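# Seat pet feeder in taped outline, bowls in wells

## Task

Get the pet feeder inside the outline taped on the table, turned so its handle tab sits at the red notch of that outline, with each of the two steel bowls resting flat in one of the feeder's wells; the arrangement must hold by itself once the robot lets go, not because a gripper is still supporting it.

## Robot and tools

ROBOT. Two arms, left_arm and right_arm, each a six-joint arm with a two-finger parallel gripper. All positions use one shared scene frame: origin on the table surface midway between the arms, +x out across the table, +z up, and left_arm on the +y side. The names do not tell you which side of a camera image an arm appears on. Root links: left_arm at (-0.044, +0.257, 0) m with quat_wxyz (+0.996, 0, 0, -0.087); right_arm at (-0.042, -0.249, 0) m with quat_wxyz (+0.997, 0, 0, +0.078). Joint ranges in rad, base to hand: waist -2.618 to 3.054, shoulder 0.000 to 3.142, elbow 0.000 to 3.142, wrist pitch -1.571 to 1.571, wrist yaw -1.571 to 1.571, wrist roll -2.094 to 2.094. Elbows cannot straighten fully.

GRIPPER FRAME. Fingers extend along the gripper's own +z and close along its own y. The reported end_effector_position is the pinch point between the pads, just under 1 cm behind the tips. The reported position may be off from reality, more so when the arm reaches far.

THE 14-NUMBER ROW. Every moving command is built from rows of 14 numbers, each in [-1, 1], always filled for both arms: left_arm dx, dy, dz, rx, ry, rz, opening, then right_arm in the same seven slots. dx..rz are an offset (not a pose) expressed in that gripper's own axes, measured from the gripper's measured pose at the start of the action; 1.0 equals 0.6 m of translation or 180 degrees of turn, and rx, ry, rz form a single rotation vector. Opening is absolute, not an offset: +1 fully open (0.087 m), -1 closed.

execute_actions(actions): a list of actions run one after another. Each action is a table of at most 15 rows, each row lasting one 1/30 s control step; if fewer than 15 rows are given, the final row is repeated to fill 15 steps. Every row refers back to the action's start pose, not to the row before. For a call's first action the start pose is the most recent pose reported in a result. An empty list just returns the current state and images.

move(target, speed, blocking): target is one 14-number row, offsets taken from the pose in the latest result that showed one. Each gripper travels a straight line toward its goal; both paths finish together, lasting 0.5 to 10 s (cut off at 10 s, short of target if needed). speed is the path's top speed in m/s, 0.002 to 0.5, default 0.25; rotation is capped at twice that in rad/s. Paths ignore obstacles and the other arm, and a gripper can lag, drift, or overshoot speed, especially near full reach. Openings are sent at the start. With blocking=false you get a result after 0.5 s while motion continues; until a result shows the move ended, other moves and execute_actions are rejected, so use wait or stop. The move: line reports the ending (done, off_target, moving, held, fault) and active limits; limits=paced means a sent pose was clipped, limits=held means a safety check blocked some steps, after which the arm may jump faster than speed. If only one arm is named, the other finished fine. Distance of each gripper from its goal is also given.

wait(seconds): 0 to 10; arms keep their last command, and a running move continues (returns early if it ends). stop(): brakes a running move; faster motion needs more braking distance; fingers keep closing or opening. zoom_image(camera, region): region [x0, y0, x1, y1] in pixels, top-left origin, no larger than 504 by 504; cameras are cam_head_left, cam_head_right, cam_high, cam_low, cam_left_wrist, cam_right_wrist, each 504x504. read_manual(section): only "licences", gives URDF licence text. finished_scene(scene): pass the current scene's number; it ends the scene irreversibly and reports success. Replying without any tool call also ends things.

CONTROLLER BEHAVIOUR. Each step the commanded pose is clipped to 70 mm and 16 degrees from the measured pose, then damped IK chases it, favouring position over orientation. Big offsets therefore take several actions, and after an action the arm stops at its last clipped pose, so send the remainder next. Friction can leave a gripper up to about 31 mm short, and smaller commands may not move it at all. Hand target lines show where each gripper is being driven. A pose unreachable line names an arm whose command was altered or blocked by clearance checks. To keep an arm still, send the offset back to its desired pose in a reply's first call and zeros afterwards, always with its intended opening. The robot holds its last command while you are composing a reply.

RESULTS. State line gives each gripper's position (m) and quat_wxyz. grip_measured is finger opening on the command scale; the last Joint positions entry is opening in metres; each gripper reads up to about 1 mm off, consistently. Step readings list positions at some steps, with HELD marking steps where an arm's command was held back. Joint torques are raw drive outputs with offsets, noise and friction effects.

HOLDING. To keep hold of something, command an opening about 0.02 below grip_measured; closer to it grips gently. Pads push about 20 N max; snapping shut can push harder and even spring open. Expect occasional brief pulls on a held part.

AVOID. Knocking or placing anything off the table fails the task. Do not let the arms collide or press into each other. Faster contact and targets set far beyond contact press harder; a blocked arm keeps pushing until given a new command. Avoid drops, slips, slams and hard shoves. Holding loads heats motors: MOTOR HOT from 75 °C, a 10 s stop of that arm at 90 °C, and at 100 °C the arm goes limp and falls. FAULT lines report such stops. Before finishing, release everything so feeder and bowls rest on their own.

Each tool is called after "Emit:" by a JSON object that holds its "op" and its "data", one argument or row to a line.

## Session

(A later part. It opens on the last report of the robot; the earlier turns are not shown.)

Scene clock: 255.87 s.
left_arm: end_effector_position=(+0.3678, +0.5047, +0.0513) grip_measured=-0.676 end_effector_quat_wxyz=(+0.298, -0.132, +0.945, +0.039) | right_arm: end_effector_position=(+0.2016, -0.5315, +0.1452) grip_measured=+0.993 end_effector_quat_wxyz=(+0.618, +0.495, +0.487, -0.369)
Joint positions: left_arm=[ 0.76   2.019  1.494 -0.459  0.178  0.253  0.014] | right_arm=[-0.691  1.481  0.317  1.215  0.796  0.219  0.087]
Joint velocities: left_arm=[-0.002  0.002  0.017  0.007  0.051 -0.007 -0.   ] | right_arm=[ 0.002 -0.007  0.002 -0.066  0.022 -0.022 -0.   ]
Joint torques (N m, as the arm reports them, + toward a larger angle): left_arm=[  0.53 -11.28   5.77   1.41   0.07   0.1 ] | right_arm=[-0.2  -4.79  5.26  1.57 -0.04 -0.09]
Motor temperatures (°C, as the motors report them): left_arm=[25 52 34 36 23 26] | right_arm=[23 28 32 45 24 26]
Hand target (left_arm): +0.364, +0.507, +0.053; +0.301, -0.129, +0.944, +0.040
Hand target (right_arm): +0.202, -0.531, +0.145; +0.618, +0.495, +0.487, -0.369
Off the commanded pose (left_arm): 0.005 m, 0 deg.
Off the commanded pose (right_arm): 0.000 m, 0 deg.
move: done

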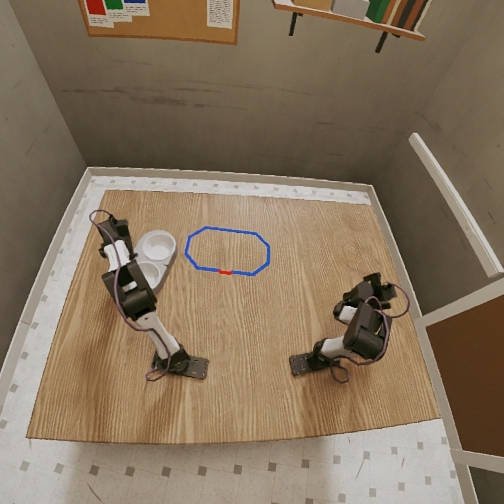

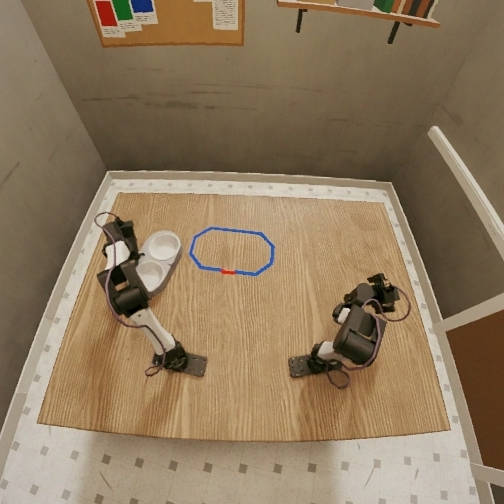

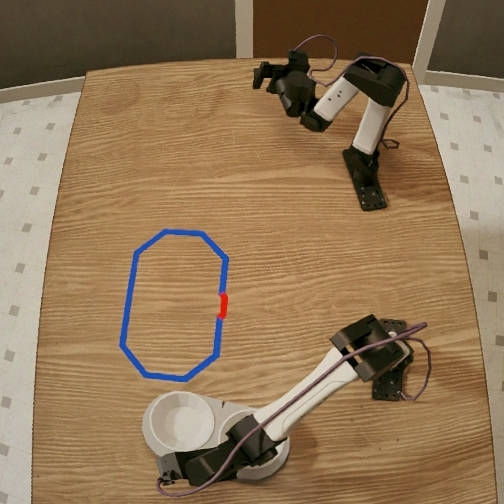

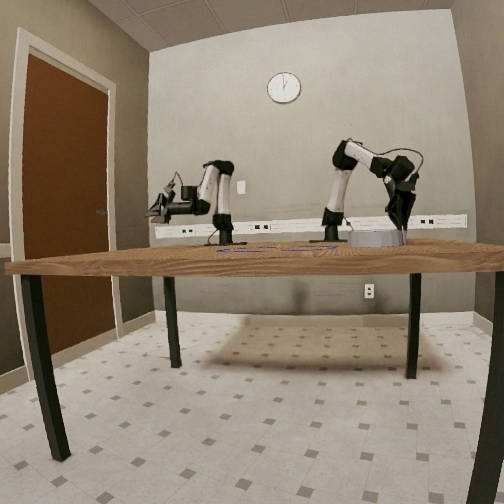

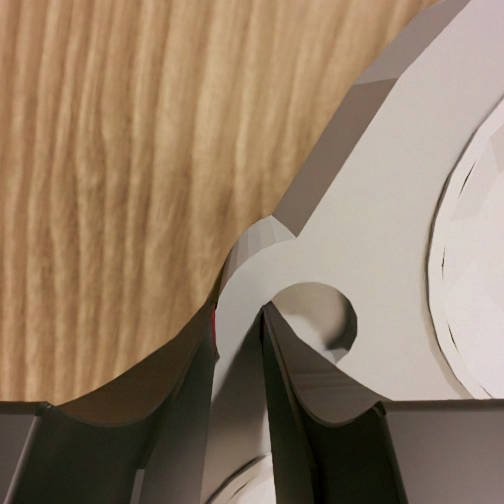

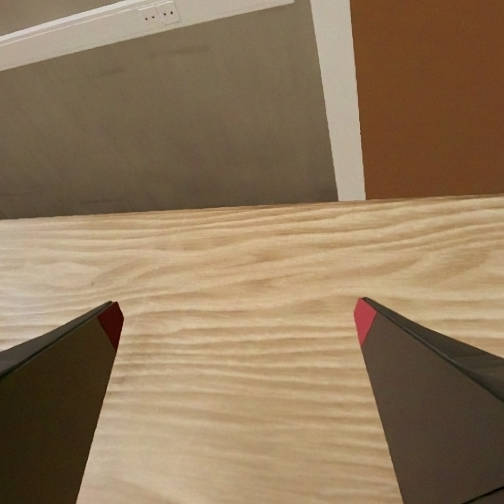

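Emit:
{"op": "move", "data": {
  "target": [0.1005,-0.1462,-0.0733,-0.0956,-0.0008,-0.1368,-0.705,0,0,0,0,0,0,1],
  "speed": 0.08
}}

Scene clock: 292.57 s.
left_arm: end_effector_position=(+0.3224, +0.4053, +0.0487) grip_measured=-0.676 end_effector_quat_wxyz=(+0.280, -0.369, +0.879, +0.112) | right_arm: end_effector_position=(+0.2016, -0.5315, +0.1452) grip_measured=+0.993 end_effector_quat_wxyz=(+0.618, +0.495, +0.487, -0.369)
Joint positions: left_arm=[ 0.485  1.729  1.102 -0.382 -0.262 -0.408  0.014] | right_arm=[-0.691  1.481  0.317  1.215  0.796  0.219  0.087]
Joint velocities: left_arm=[-0.007  0.012 -0.002  0.037 -0.051 -0.066 -0.   ] | right_arm=[-0.007  0.002  0.002 -0.066 -0.051 -0.081 -0.   ]
Joint torques (N m, as the arm reports them, + toward a larger angle): left_arm=[-1.12 -8.77  5.85  1.22 -0.41 -0.18] | right_arm=[-0.31 -4.88  5.25  1.55  0.01 -0.09]
Motor temperatures (°C, as the motors report them): left_arm=[26 50 33 37 23 26] | right_arm=[23 28 32 46 24 26]
Hand target (left_arm): +0.318, +0.402, +0.050; +0.279, -0.372, +0.877, +0.116
Hand target (right_arm): +0.202, -0.531, +0.145; +0.618, +0.495, +0.487, -0.369
Off the commanded pose (left_arm): 0.007 m, 1 deg.
Off the commanded pose (right_arm): 0.000 m, 0 deg.
move: done

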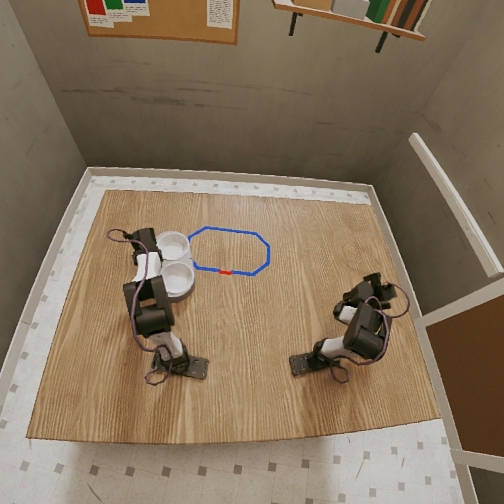

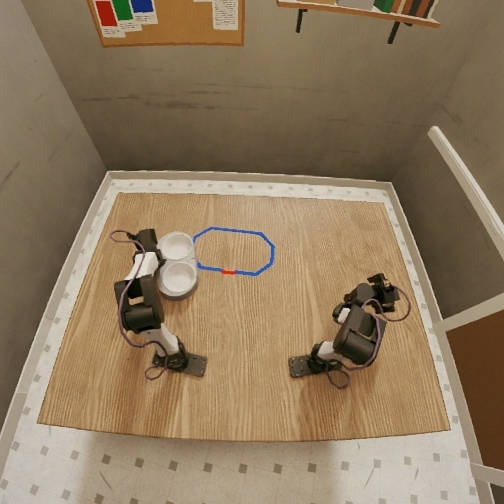

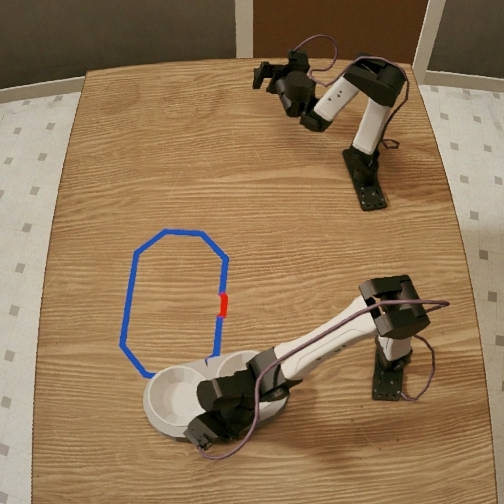

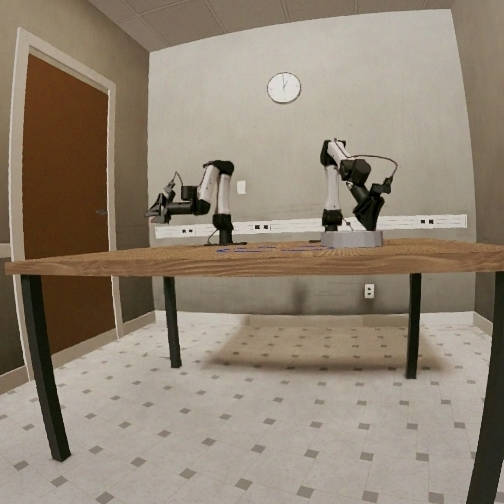

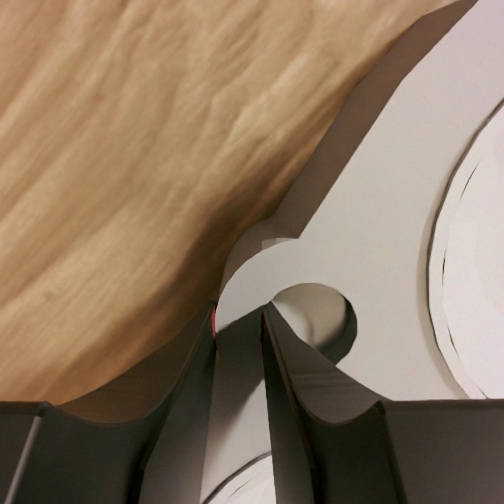

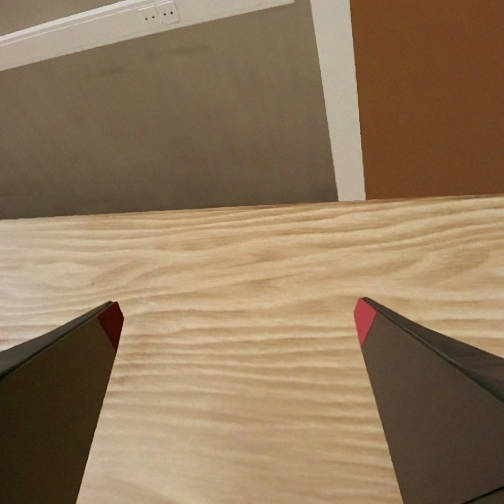

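Emit:
{"op": "execute_actions", "data": {
  "actions": [
    [[0,0,0,0,0,0,-0.6,0,0,0,0,0,0,1],[0,0,0,0,0,0,-0.52,0,0,0,0,0,0,1],[0,0,0,0,0,0,-0.44,0,0,0,0,0,0,1],[0,0,0,0,0,0,-0.36,0,0,0,0,0,0,1],[0,0,0,0,0,0,-0.28,0,0,0,0,0,0,1],[0,0,0,0,0,0,-0.22,0,0,0,0,0,0,1]]
  ]
}}

Emit:
{"op": "move", "data": {
  "target": [-0.055,-0.001,-0.078,0,0,0,-0.22,0,0,0,0,0,0,1],
  "speed": 0.12
}}

Scene clock: 315.83 s.
left_arm: end_effector_position=(+0.3224, +0.4052, +0.0487) grip_measured=-0.220 end_effector_quat_wxyz=(+0.280, -0.370, +0.879, +0.112) | right_arm: end_effector_position=(+0.2016, -0.5315, +0.1452) grip_measured=+0.993 end_effector_quat_wxyz=(+0.618, +0.495, +0.487, -0.369)
Joint positions: left_arm=[ 0.485  1.729  1.102 -0.383 -0.263 -0.411  0.034] | right_arm=[-0.691  1.481  0.317  1.215  0.796  0.219  0.087]
Joint velocities: left_arm=[ 0.002 -0.007 -0.012 -0.051 -0.022 -0.022 -0.001] | right_arm=[-0.012 -0.007 -0.002 -0.022  0.037  0.066  0.   ]
Joint torques (N m, as the arm reports them, + toward a larger angle): left_arm=[-0.34 -7.53  7.    1.3  -0.28 -0.01] | right_arm=[-0.28 -4.71  5.25  1.53 -0.03 -0.07]
Motor temperatures (°C, as the motors report them): left_arm=[26 47 33 36 23 26] | right_arm=[23 28 32 47 24 26]
Hand target (left_arm): +0.322, +0.405, +0.049; +0.280, -0.369, +0.879, +0.112
Hand target (right_arm): +0.202, -0.531, +0.145; +0.618, +0.495, +0.487, -0.369
Off the commanded pose (left_arm): 0.000 m, 0 deg.
Off the commanded pose (right_arm): 0.000 m, 0 deg.
Step readings (end_effector_position):
0: left_arm (+0.3223, +0.4052, +0.0486) | right_arm (+0.2016, -0.5315, +0.1452)
1: left_arm (+0.3224, +0.4052, +0.0487) | right_arm (+0.2016, -0.5315, +0.1452)
2: left_arm (+0.3224, +0.4052, +0.0487) | right_arm (+0.2016, -0.5315, +0.1452)
4: left_arm (+0.3224, +0.4052, +0.0487) | right_arm (+0.2016, -0.5315, +0.1452)
8: left_arm (+0.3224, +0.4052, +0.0487) | right_arm (+0.2016, -0.5315, +0.1452)
15: end_effector_position above

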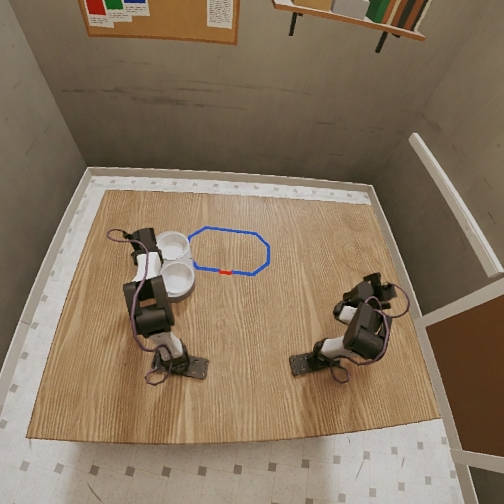

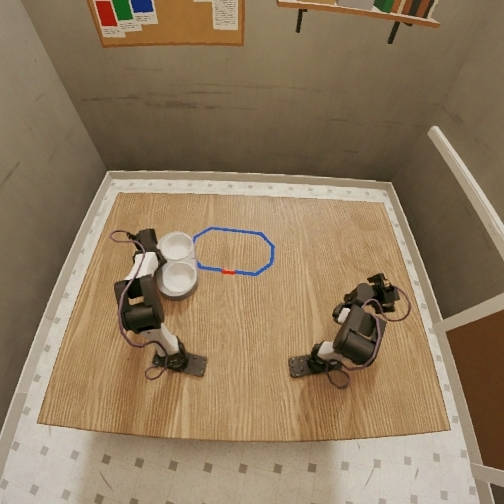

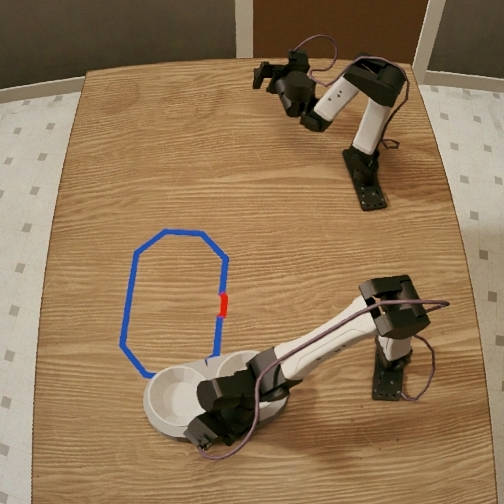

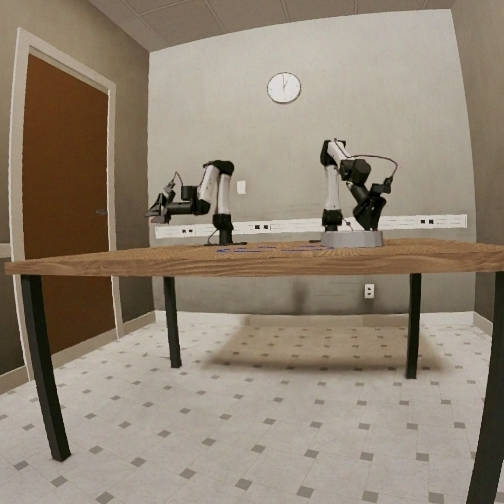

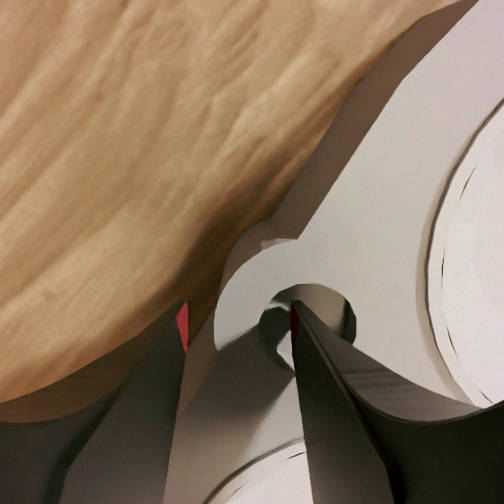

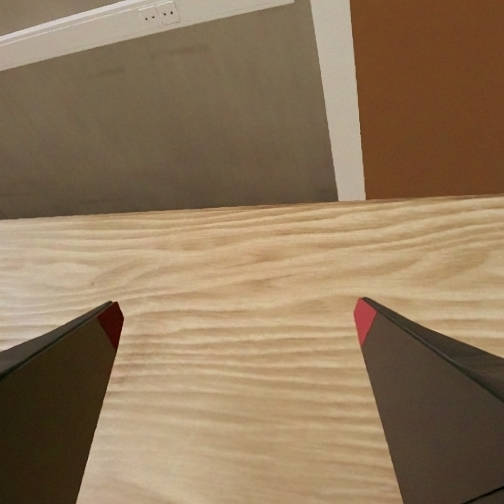

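Scene clock: 316.93 s.
left_arm: end_effector_position=(+0.3204, +0.4046, +0.0991) grip_measured=-0.220 end_effector_quat_wxyz=(+0.274, -0.370, +0.880, +0.113) | right_arm: end_effector_position=(+0.2016, -0.5315, +0.1452) grip_measured=+0.993 end_effector_quat_wxyz=(+0.618, +0.495, +0.487, -0.369)
Joint positions: left_arm=[ 0.485  1.676  1.255 -0.601 -0.263 -0.411  0.034] | right_arm=[-0.691  1.481  0.317  1.215  0.796  0.219  0.087]
Joint velocities: left_arm=[-0.017  0.002 -0.007  0.007 -0.066  0.037  0.   ] | right_arm=[ 0.017 -0.012 -0.007  0.022  0.081  0.007  0.   ]
Joint torques (N m, as the arm reports them, + toward a larger angle): left_arm=[-0.53 -8.02  8.38  1.2  -0.29 -0.06] | right_arm=[-0.31 -4.82  5.07  1.53 -0.04 -0.08]
Motor temperatures (°C, as the motors report them): left_arm=[26 47 33 36 23 26] | right_arm=[23 28 32 47 24 26]
Hand target (left_arm): +0.322, +0.404, +0.106; +0.280, -0.370, +0.879, +0.112
Hand target (right_arm): +0.202, -0.531, +0.145; +0.618, +0.495, +0.487, -0.369
Off the commanded pose (left_arm): 0.007 m, 1 deg.
Off the commanded pose (right_arm): 0.000 m, 0 deg.
move: done

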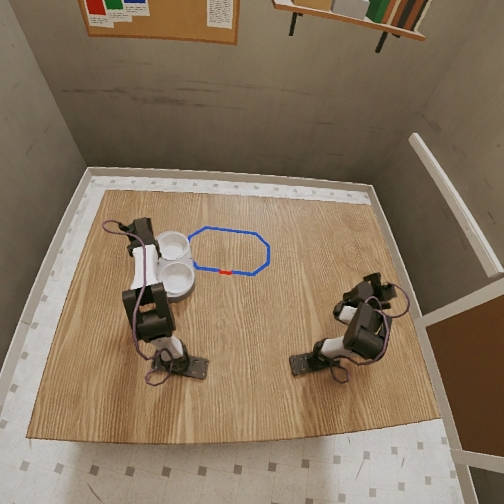

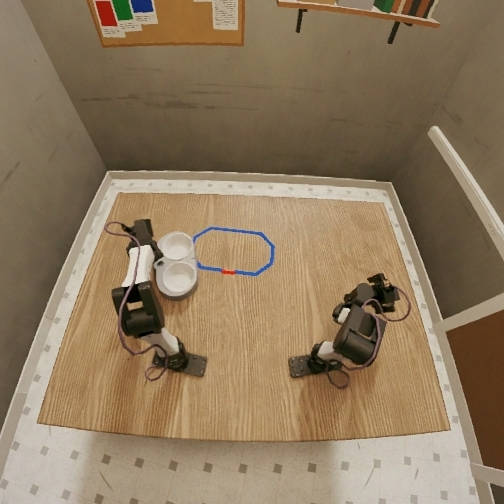

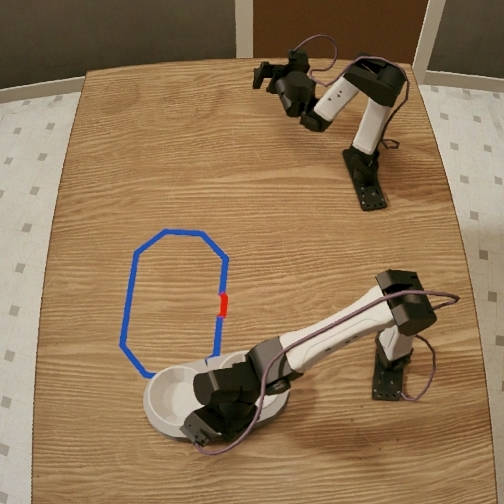

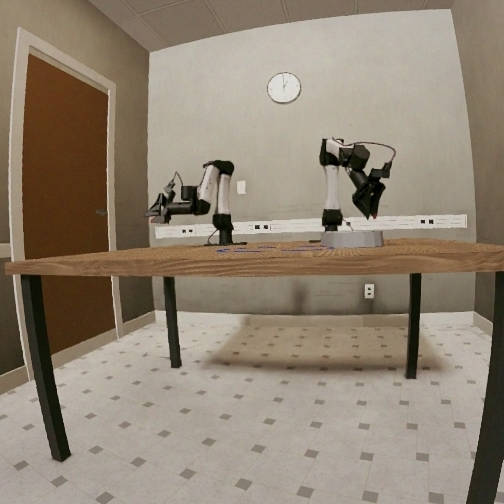

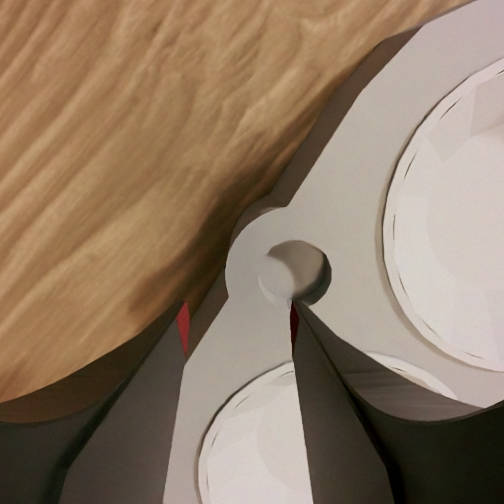

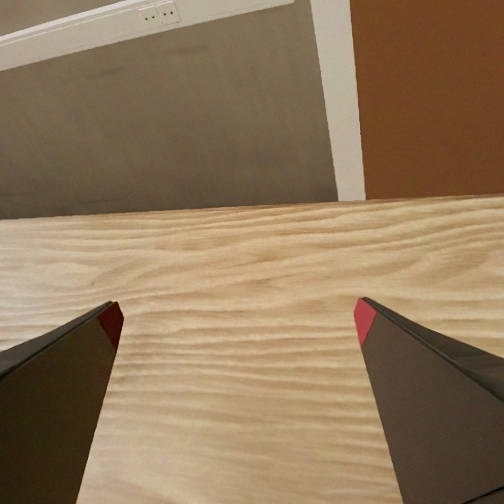

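Emit:
{"op": "move", "data": {
  "target": [-0.0173,-0.0133,0.0202,0.0833,0.1794,0.2724,-0.22,0,0,0,0,0,0,1],
  "speed": 0.3
}}

Scene clock: 351.50 s.
left_arm: end_effector_position=(+0.3347, +0.4128, +0.0992) grip_measured=-0.220 end_effector_quat_wxyz=(-0.001, +0.035, +0.999, +0.009) | right_arm: end_effector_position=(+0.2016, -0.5315, +0.1452) grip_measured=+0.993 end_effector_quat_wxyz=(+0.618, +0.495, +0.487, -0.369)
Joint positions: left_arm=[ 0.517  2.308  2.226 -1.484 -0.017  0.413  0.034] | right_arm=[-0.691  1.481  0.317  1.215  0.796  0.219  0.087]
Joint velocities: left_arm=[-0.007 -0.007  0.027 -0.037  0.022 -0.051  0.   ] | right_arm=[-0.017 -0.012  0.007  0.007 -0.022 -0.051 -0.   ]
Joint torques (N m, as the arm reports them, + toward a larger angle): left_arm=[ -0.76 -10.48   7.73   0.25   0.01   0.03] | right_arm=[-0.47 -4.89  5.18  1.55 -0.02 -0.08]
Motor temperatures (°C, as the motors report them): left_arm=[26 44 36 36 23 26] | right_arm=[23 28 33 48 24 26]
Hand target (left_arm): +0.337, +0.410, +0.098; -0.003, +0.041, +0.999, +0.003
Hand target (right_arm): +0.202, -0.531, +0.145; +0.618, +0.495, +0.487, -0.369
Off the commanded pose (left_arm): 0.005 m, 1 deg.
Off the commanded pose (right_arm): 0.000 m, 0 deg.
move: done

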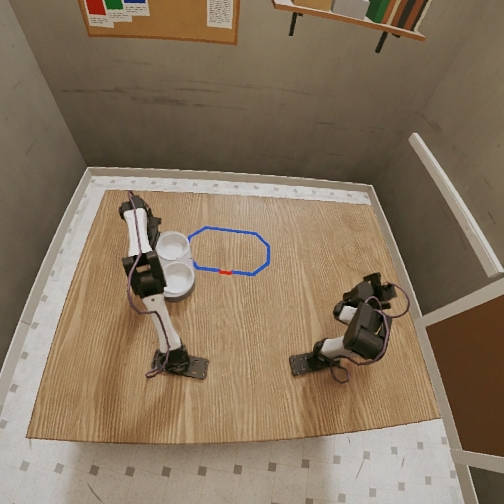

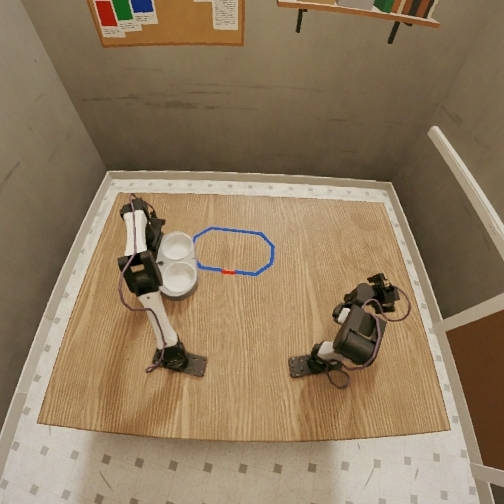

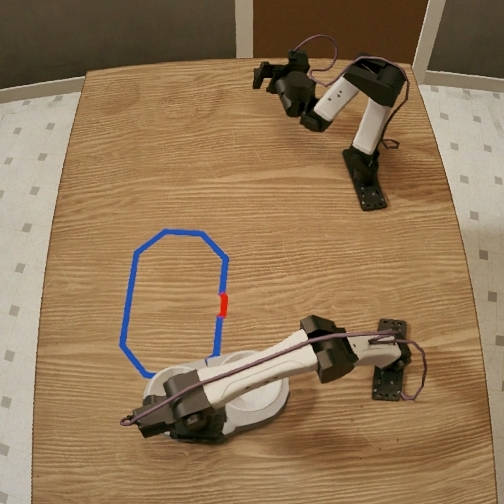

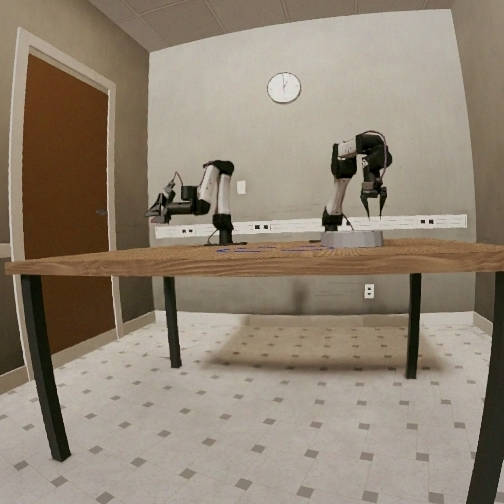

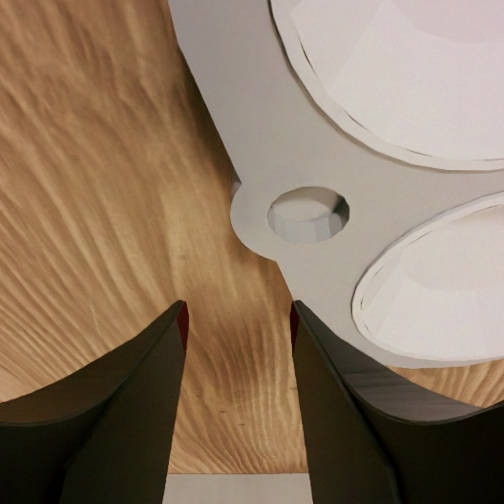

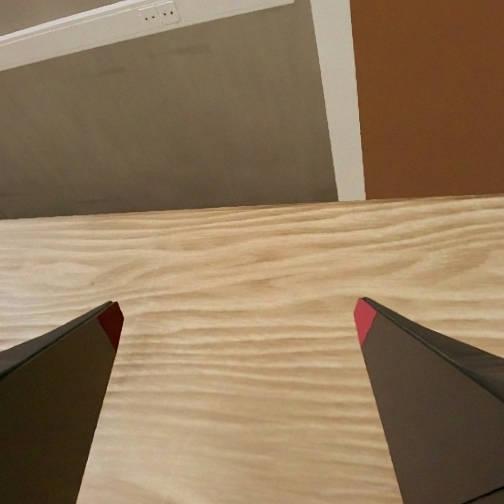

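Emit:
{"op": "move", "data": {
  "target": [0,-0.004,0.058,0,0,0,-0.22,0,0,0,0,0,0,1],
  "speed": 0.08
}}

Scene clock: 378.17 s.
left_arm: end_effector_position=(+0.3332, +0.4123, +0.0614) grip_measured=-0.220 end_effector_quat_wxyz=(-0.010, +0.036, +0.999, +0.005) | right_arm: end_effector_position=(+0.2016, -0.5315, +0.1452) grip_measured=+0.993 end_effector_quat_wxyz=(+0.618, +0.495, +0.487, -0.369)
Joint positions: left_arm=[ 0.517  2.308  2.072 -1.349 -0.017  0.414  0.034] | right_arm=[-0.691  1.481  0.317  1.215  0.796  0.219  0.087]
Joint velocities: left_arm=[-0.002 -0.002  0.012 -0.051 -0.066 -0.007  0.001] | right_arm=[-0.012 -0.007 -0.002  0.007  0.007 -0.007 -0.001]
Joint torques (N m, as the arm reports them, + toward a larger angle): left_arm=[ -0.58 -12.85   5.22   0.41  -0.09  -0.07] | right_arm=[-0.2  -4.77  5.42  1.56 -0.03 -0.11]
Motor temperatures (°C, as the motors report them): left_arm=[26 48 36 34 23 26] | right_arm=[23 28 33 48 24 26]
Hand target (left_arm): +0.335, +0.411, +0.064; -0.002, +0.035, +0.999, +0.009
Hand target (right_arm): +0.202, -0.531, +0.145; +0.618, +0.495, +0.487, -0.369
Off the commanded pose (left_arm): 0.003 m, 1 deg.
Off the commanded pose (right_arm): 0.000 m, 0 deg.
move: done

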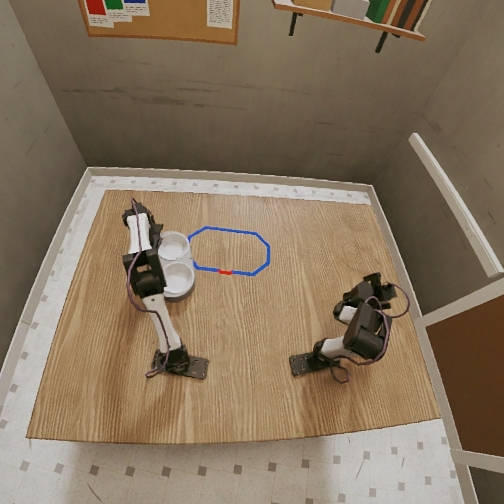

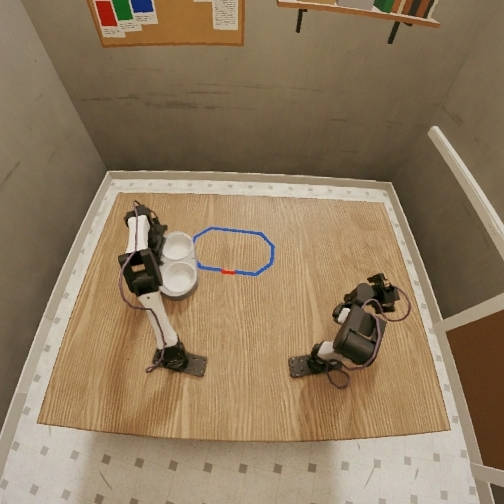

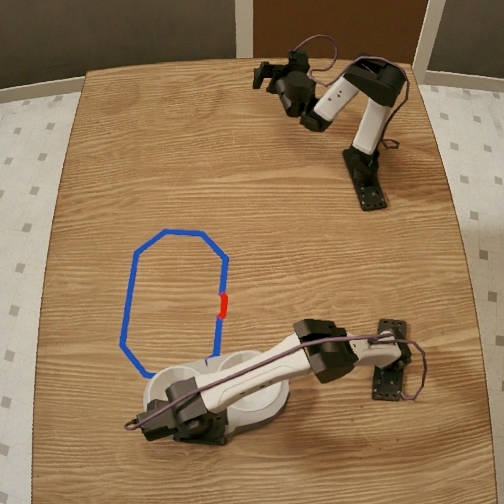

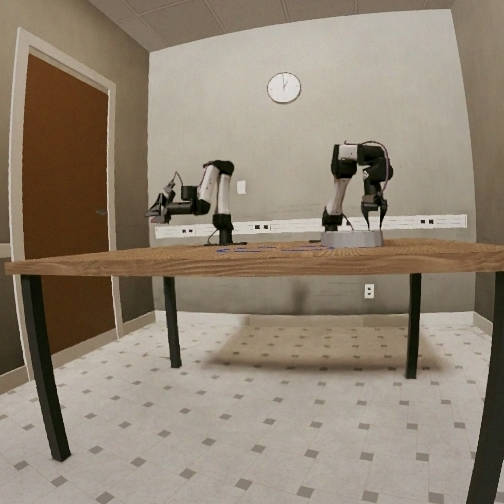

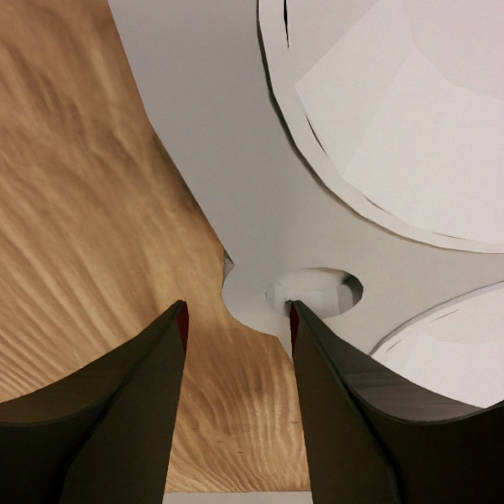

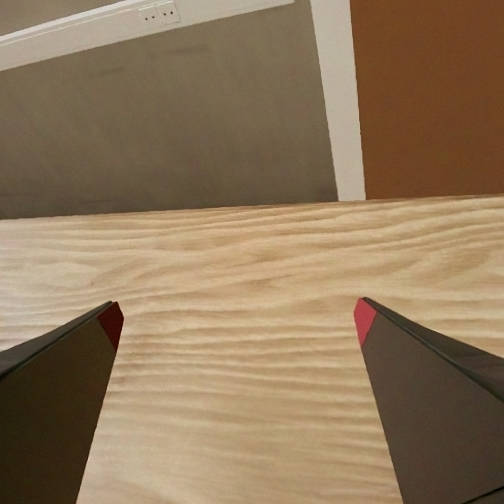

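Emit:
{"op": "move", "data": {
  "target": [0,0,0.036,0,0,0,-0.22,0,0,0,0,0,0,1],
  "speed": 0.03
}}

Scene clock: 387.60 s.
left_arm: end_effector_position=(+0.3318, +0.4118, +0.0484) grip_measured=-0.220 end_effector_quat_wxyz=(-0.012, +0.036, +0.999, +0.004) | right_arm: end_effector_position=(+0.2016, -0.5315, +0.1452) grip_measured=+0.993 end_effector_quat_wxyz=(+0.618, +0.495, +0.487, -0.369)
Joint positions: left_arm=[ 0.517  2.308  2.019 -1.302 -0.017  0.414  0.034] | right_arm=[-0.691  1.481  0.317  1.215  0.796  0.219  0.087]
Joint velocities: left_arm=[ 0.002 -0.002  0.017 -0.037 -0.051 -0.022 -0.   ] | right_arm=[ 0.007 -0.002  0.017  0.037 -0.022  0.022  0.   ]
Joint torques (N m, as the arm reports them, + toward a larger angle): left_arm=[ -0.25 -11.14   4.3    0.62  -0.1   -0.02] | right_arm=[-0.31 -4.81  5.17  1.54  0.   -0.1 ]
Motor temperatures (°C, as the motors report them): left_arm=[26 51 35 33 23 26] | right_arm=[23 29 33 48 24 26]
Hand target (left_arm): +0.333, +0.413, +0.040; -0.010, +0.036, +0.999, +0.005
Hand target (right_arm): +0.202, -0.531, +0.145; +0.618, +0.495, +0.487, -0.369
Off the commanded pose (left_arm): 0.009 m, 0 deg.
Off the commanded pose (right_arm): 0.000 m, 0 deg.
move: done

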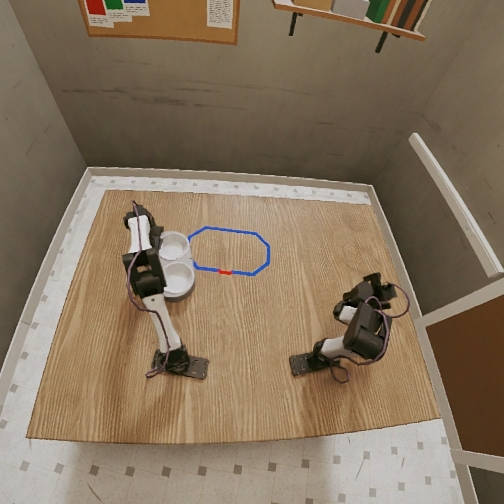

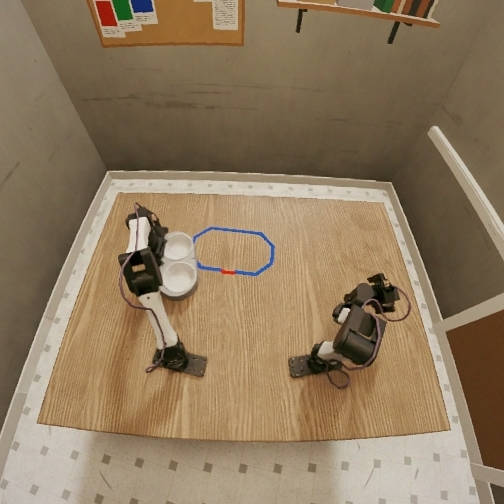

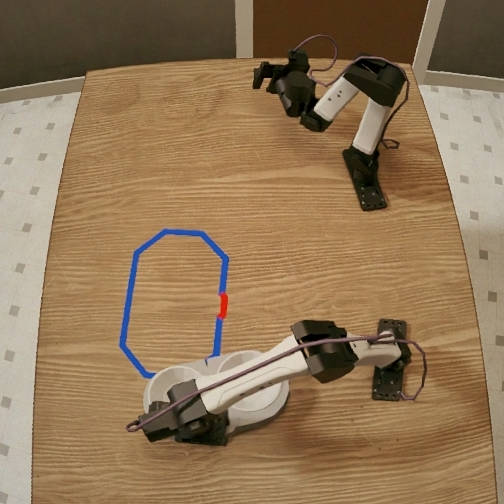

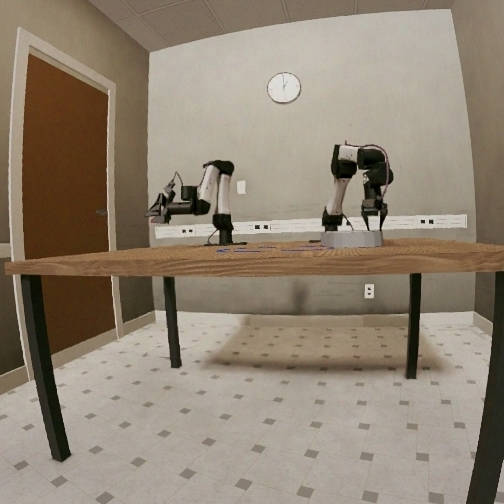

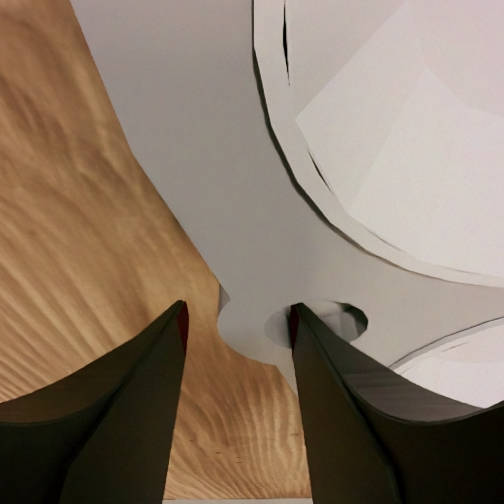

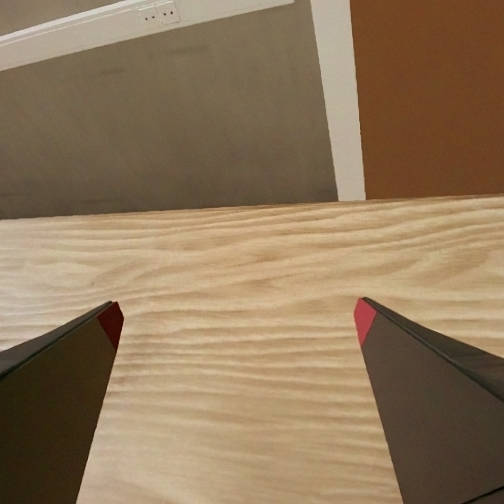

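Emit:
{"op": "execute_actions", "data": {
  "actions": [
    [[0,0,0,0,0,0,-0.28,0,0,0,0,0,0,1],[0,0,0,0,0,0,-0.34,0,0,0,0,0,0,1],[0,0,0,0,0,0,-0.40,0,0,0,0,0,0,1],[0,0,0,0,0,0,-0.45,0,0,0,0,0,0,1],[0,0,0,0,0,0,-0.50,0,0,0,0,0,0,1],[0,0,0,0,0,0,-0.54,0,0,0,0,0,0,1],[0,0,0,0,0,0,-0.57,0,0,0,0,0,0,1],[0,0,0,0,0,0,-0.60,0,0,0,0,0,0,1],[0,0,0,0,0,0,-0.62,0,0,0,0,0,0,1],[0,0,0,0,0,0,-0.64,0,0,0,0,0,0,1],[0,0,0,0,0,0,-0.66,0,0,0,0,0,0,1],[0,0,0,0,0,0,-0.68,0,0,0,0,0,0,1]],
    [[0,0,0,0,0,0,-0.68,0,0,0,0,0,0,1]]
  ]
}}

Scene clock: 398.80 s.
left_arm: end_effector_position=(+0.3310, +0.4098, +0.0485) grip_measured=-0.639 end_effector_quat_wxyz=(-0.013, +0.033, +0.999, -0.000) | right_arm: end_effector_position=(+0.2016, -0.5315, +0.1452) grip_measured=+0.993 end_effector_quat_wxyz=(+0.618, +0.495, +0.487, -0.369)
Joint positions: left_arm=[ 0.517  2.308  2.019 -1.307 -0.009  0.408  0.016] | right_arm=[-0.691  1.481  0.317  1.215  0.796  0.219  0.087]
Joint velocities: left_arm=[ 0.002 -0.002  0.012  0.022 -0.095  0.022 -0.   ] | right_arm=[-0.017 -0.002  0.002 -0.022 -0.037  0.022 -0.001]
Joint torques (N m, as the arm reports them, + toward a larger angle): left_arm=[ -0.35 -11.47   6.41   0.28  -0.09  -0.03] | right_arm=[-0.26 -4.81  5.18  1.55 -0.03 -0.08]
Motor temperatures (°C, as the motors report them): left_arm=[26 52 34 33 23 26] | right_arm=[23 29 33 49 24 26]
Hand target (left_arm): +0.331, +0.410, +0.048; -0.013, +0.033, +0.999, -0.000
Hand target (right_arm): +0.202, -0.531, +0.145; +0.618, +0.495, +0.487, -0.369
Off the commanded pose (left_arm): 0.000 m, 0 deg.
Off the commanded pose (right_arm): 0.000 m, 0 deg.
Step readings (end_effector_position; steps 1 to 15: 1st action; 16 to 30: 2nd action):
0: left_arm (+0.3318, +0.4118, +0.0484) | right_arm (+0.2016, -0.5315, +0.1452)
1: left_arm (+0.3316, +0.4112, +0.0484) | right_arm (+0.2016, -0.5315, +0.1452)
2: left_arm (+0.3313, +0.4105, +0.0484) | right_arm (+0.2016, -0.5315, +0.1452)
4: left_arm (+0.3310, +0.4094, +0.0484) | right_arm (+0.2016, -0.5315, +0.1452)
8: left_arm (+0.3313, +0.4095, +0.0484) | right_arm (+0.2016, -0.5315, +0.1452)
15: left_arm (+0.3310, +0.4098, +0.0485) | right_arm (+0.2016, -0.5315, +0.1452)
16: left_arm (+0.3310, +0.4098, +0.0485) | right_arm (+0.2016, -0.5315, +0.1452)
17: left_arm (+0.3310, +0.4098, +0.0485) | right_arm (+0.2016, -0.5315, +0.1452)
19: left_arm (+0.3310, +0.4098, +0.0485) | right_arm (+0.2016, -0.5315, +0.1452)
23: left_arm (+0.3310, +0.4098, +0.0485) | right_arm (+0.2016, -0.5315, +0.1452)
30: end_effector_position above

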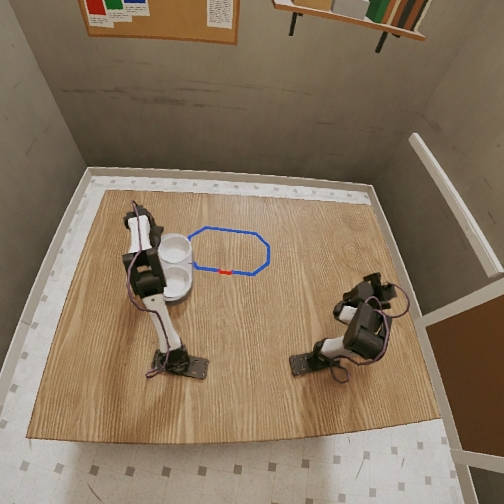

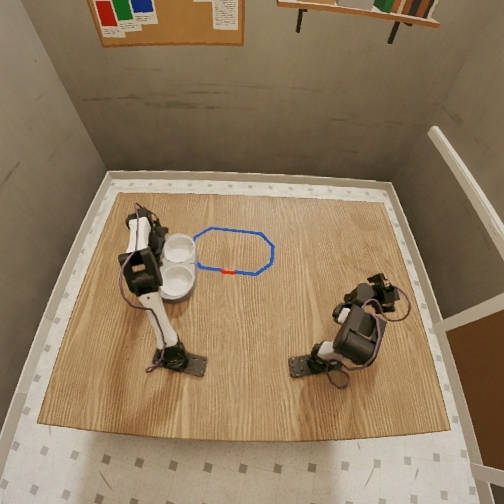

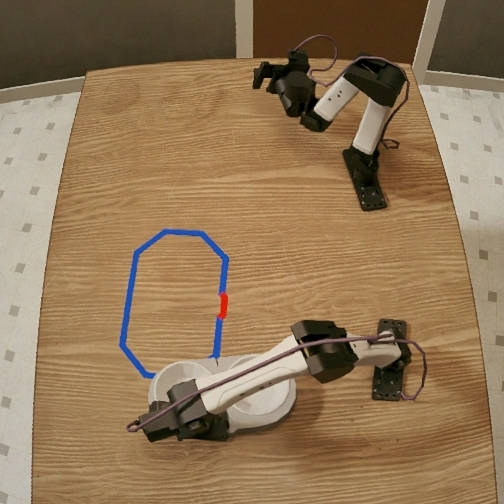

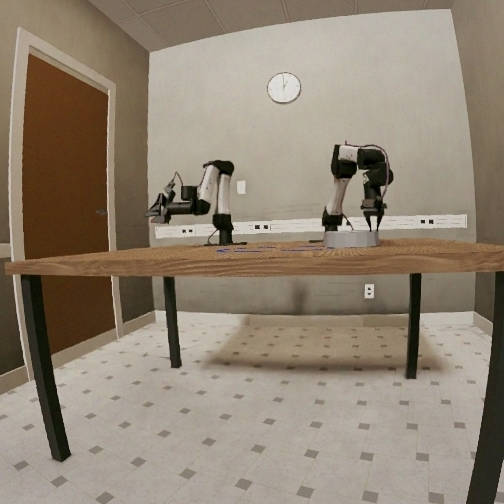

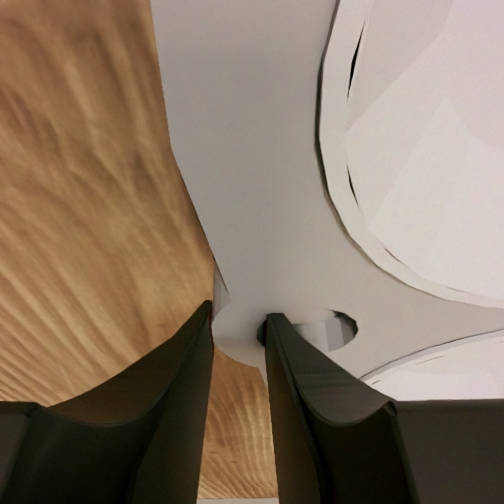

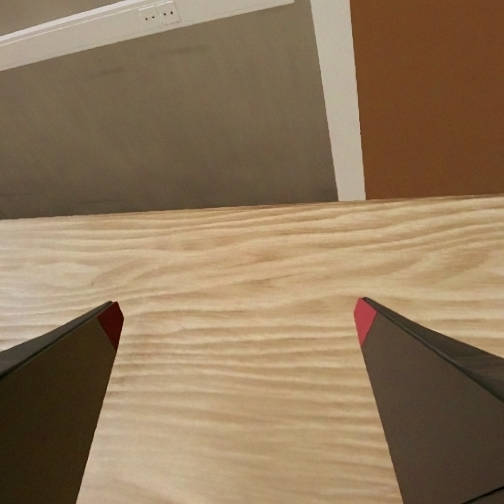

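Emit:
{"op": "move", "data": {
  "target": [-0.0327,-0.2543,-0.0007,0.006,0,-0.2273,-0.67,0,0,0,0,0,0,1],
  "speed": 0.09
}}

Scene clock: 466.00 s.
left_arm: end_effector_position=(+0.3378, +0.2625, +0.0482) grip_measured=-0.639 end_effector_quat_wxyz=(-0.017, -0.314, +0.949, -0.003) | right_arm: end_effector_position=(+0.2016, -0.5315, +0.1452) grip_measured=+0.993 end_effector_quat_wxyz=(+0.618, +0.495, +0.487, -0.369)
Joint positions: left_arm=[ 0.255  2.196  1.83  -1.238  0.015 -0.559  0.016] | right_arm=[-0.691  1.481  0.317  1.215  0.796  0.219  0.087]
Joint velocities: left_arm=[-0.002  0.002 -0.007 -0.022 -0.022 -0.051 -0.   ] | right_arm=[ 0.012  0.012  0.002  0.007 -0.066  0.037 -0.001]
Joint torques (N m, as the arm reports them, + toward a larger angle): left_arm=[ -1.27 -11.44   4.88   0.41  -0.16  -0.23] | right_arm=[-0.33 -4.76  5.22  1.55  0.01 -0.07]
Motor temperatures (°C, as the motors report them): left_arm=[26 57 34 32 23 26] | right_arm=[23 29 34 50 24 26]
Hand target (left_arm): +0.338, +0.257, +0.047; -0.014, -0.319, +0.948, -0.004
Hand target (right_arm): +0.202, -0.531, +0.145; +0.618, +0.495, +0.487, -0.369
Off the commanded pose (left_arm): 0.007 m, 1 deg.
Off the commanded pose (right_arm): 0.000 m, 0 deg.
move: done

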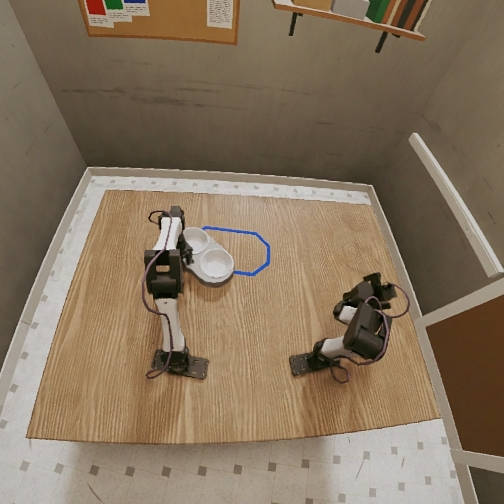

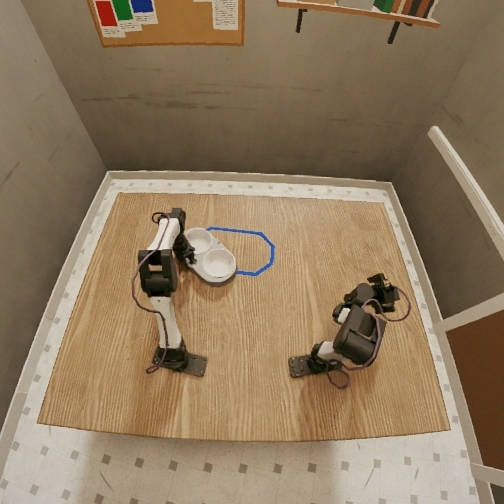

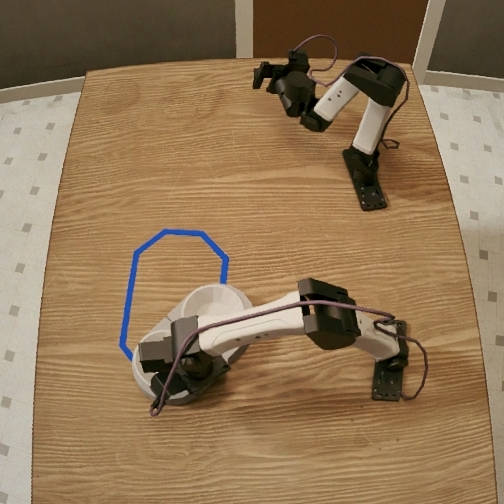

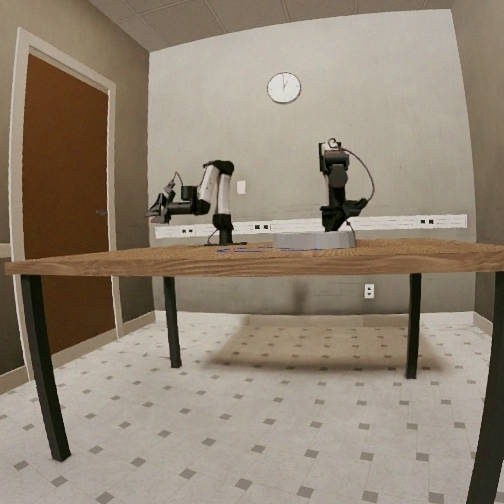

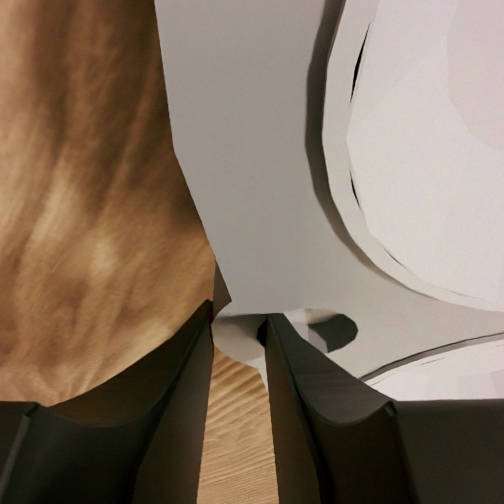

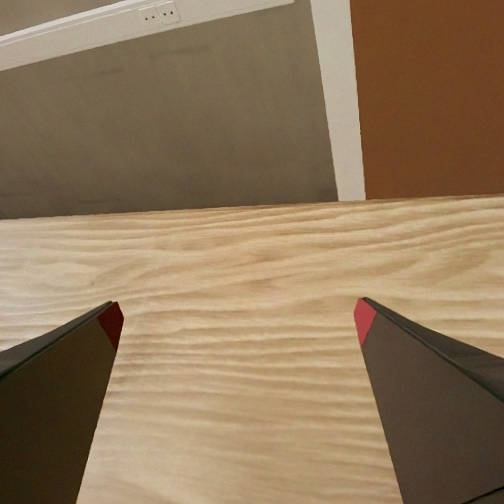

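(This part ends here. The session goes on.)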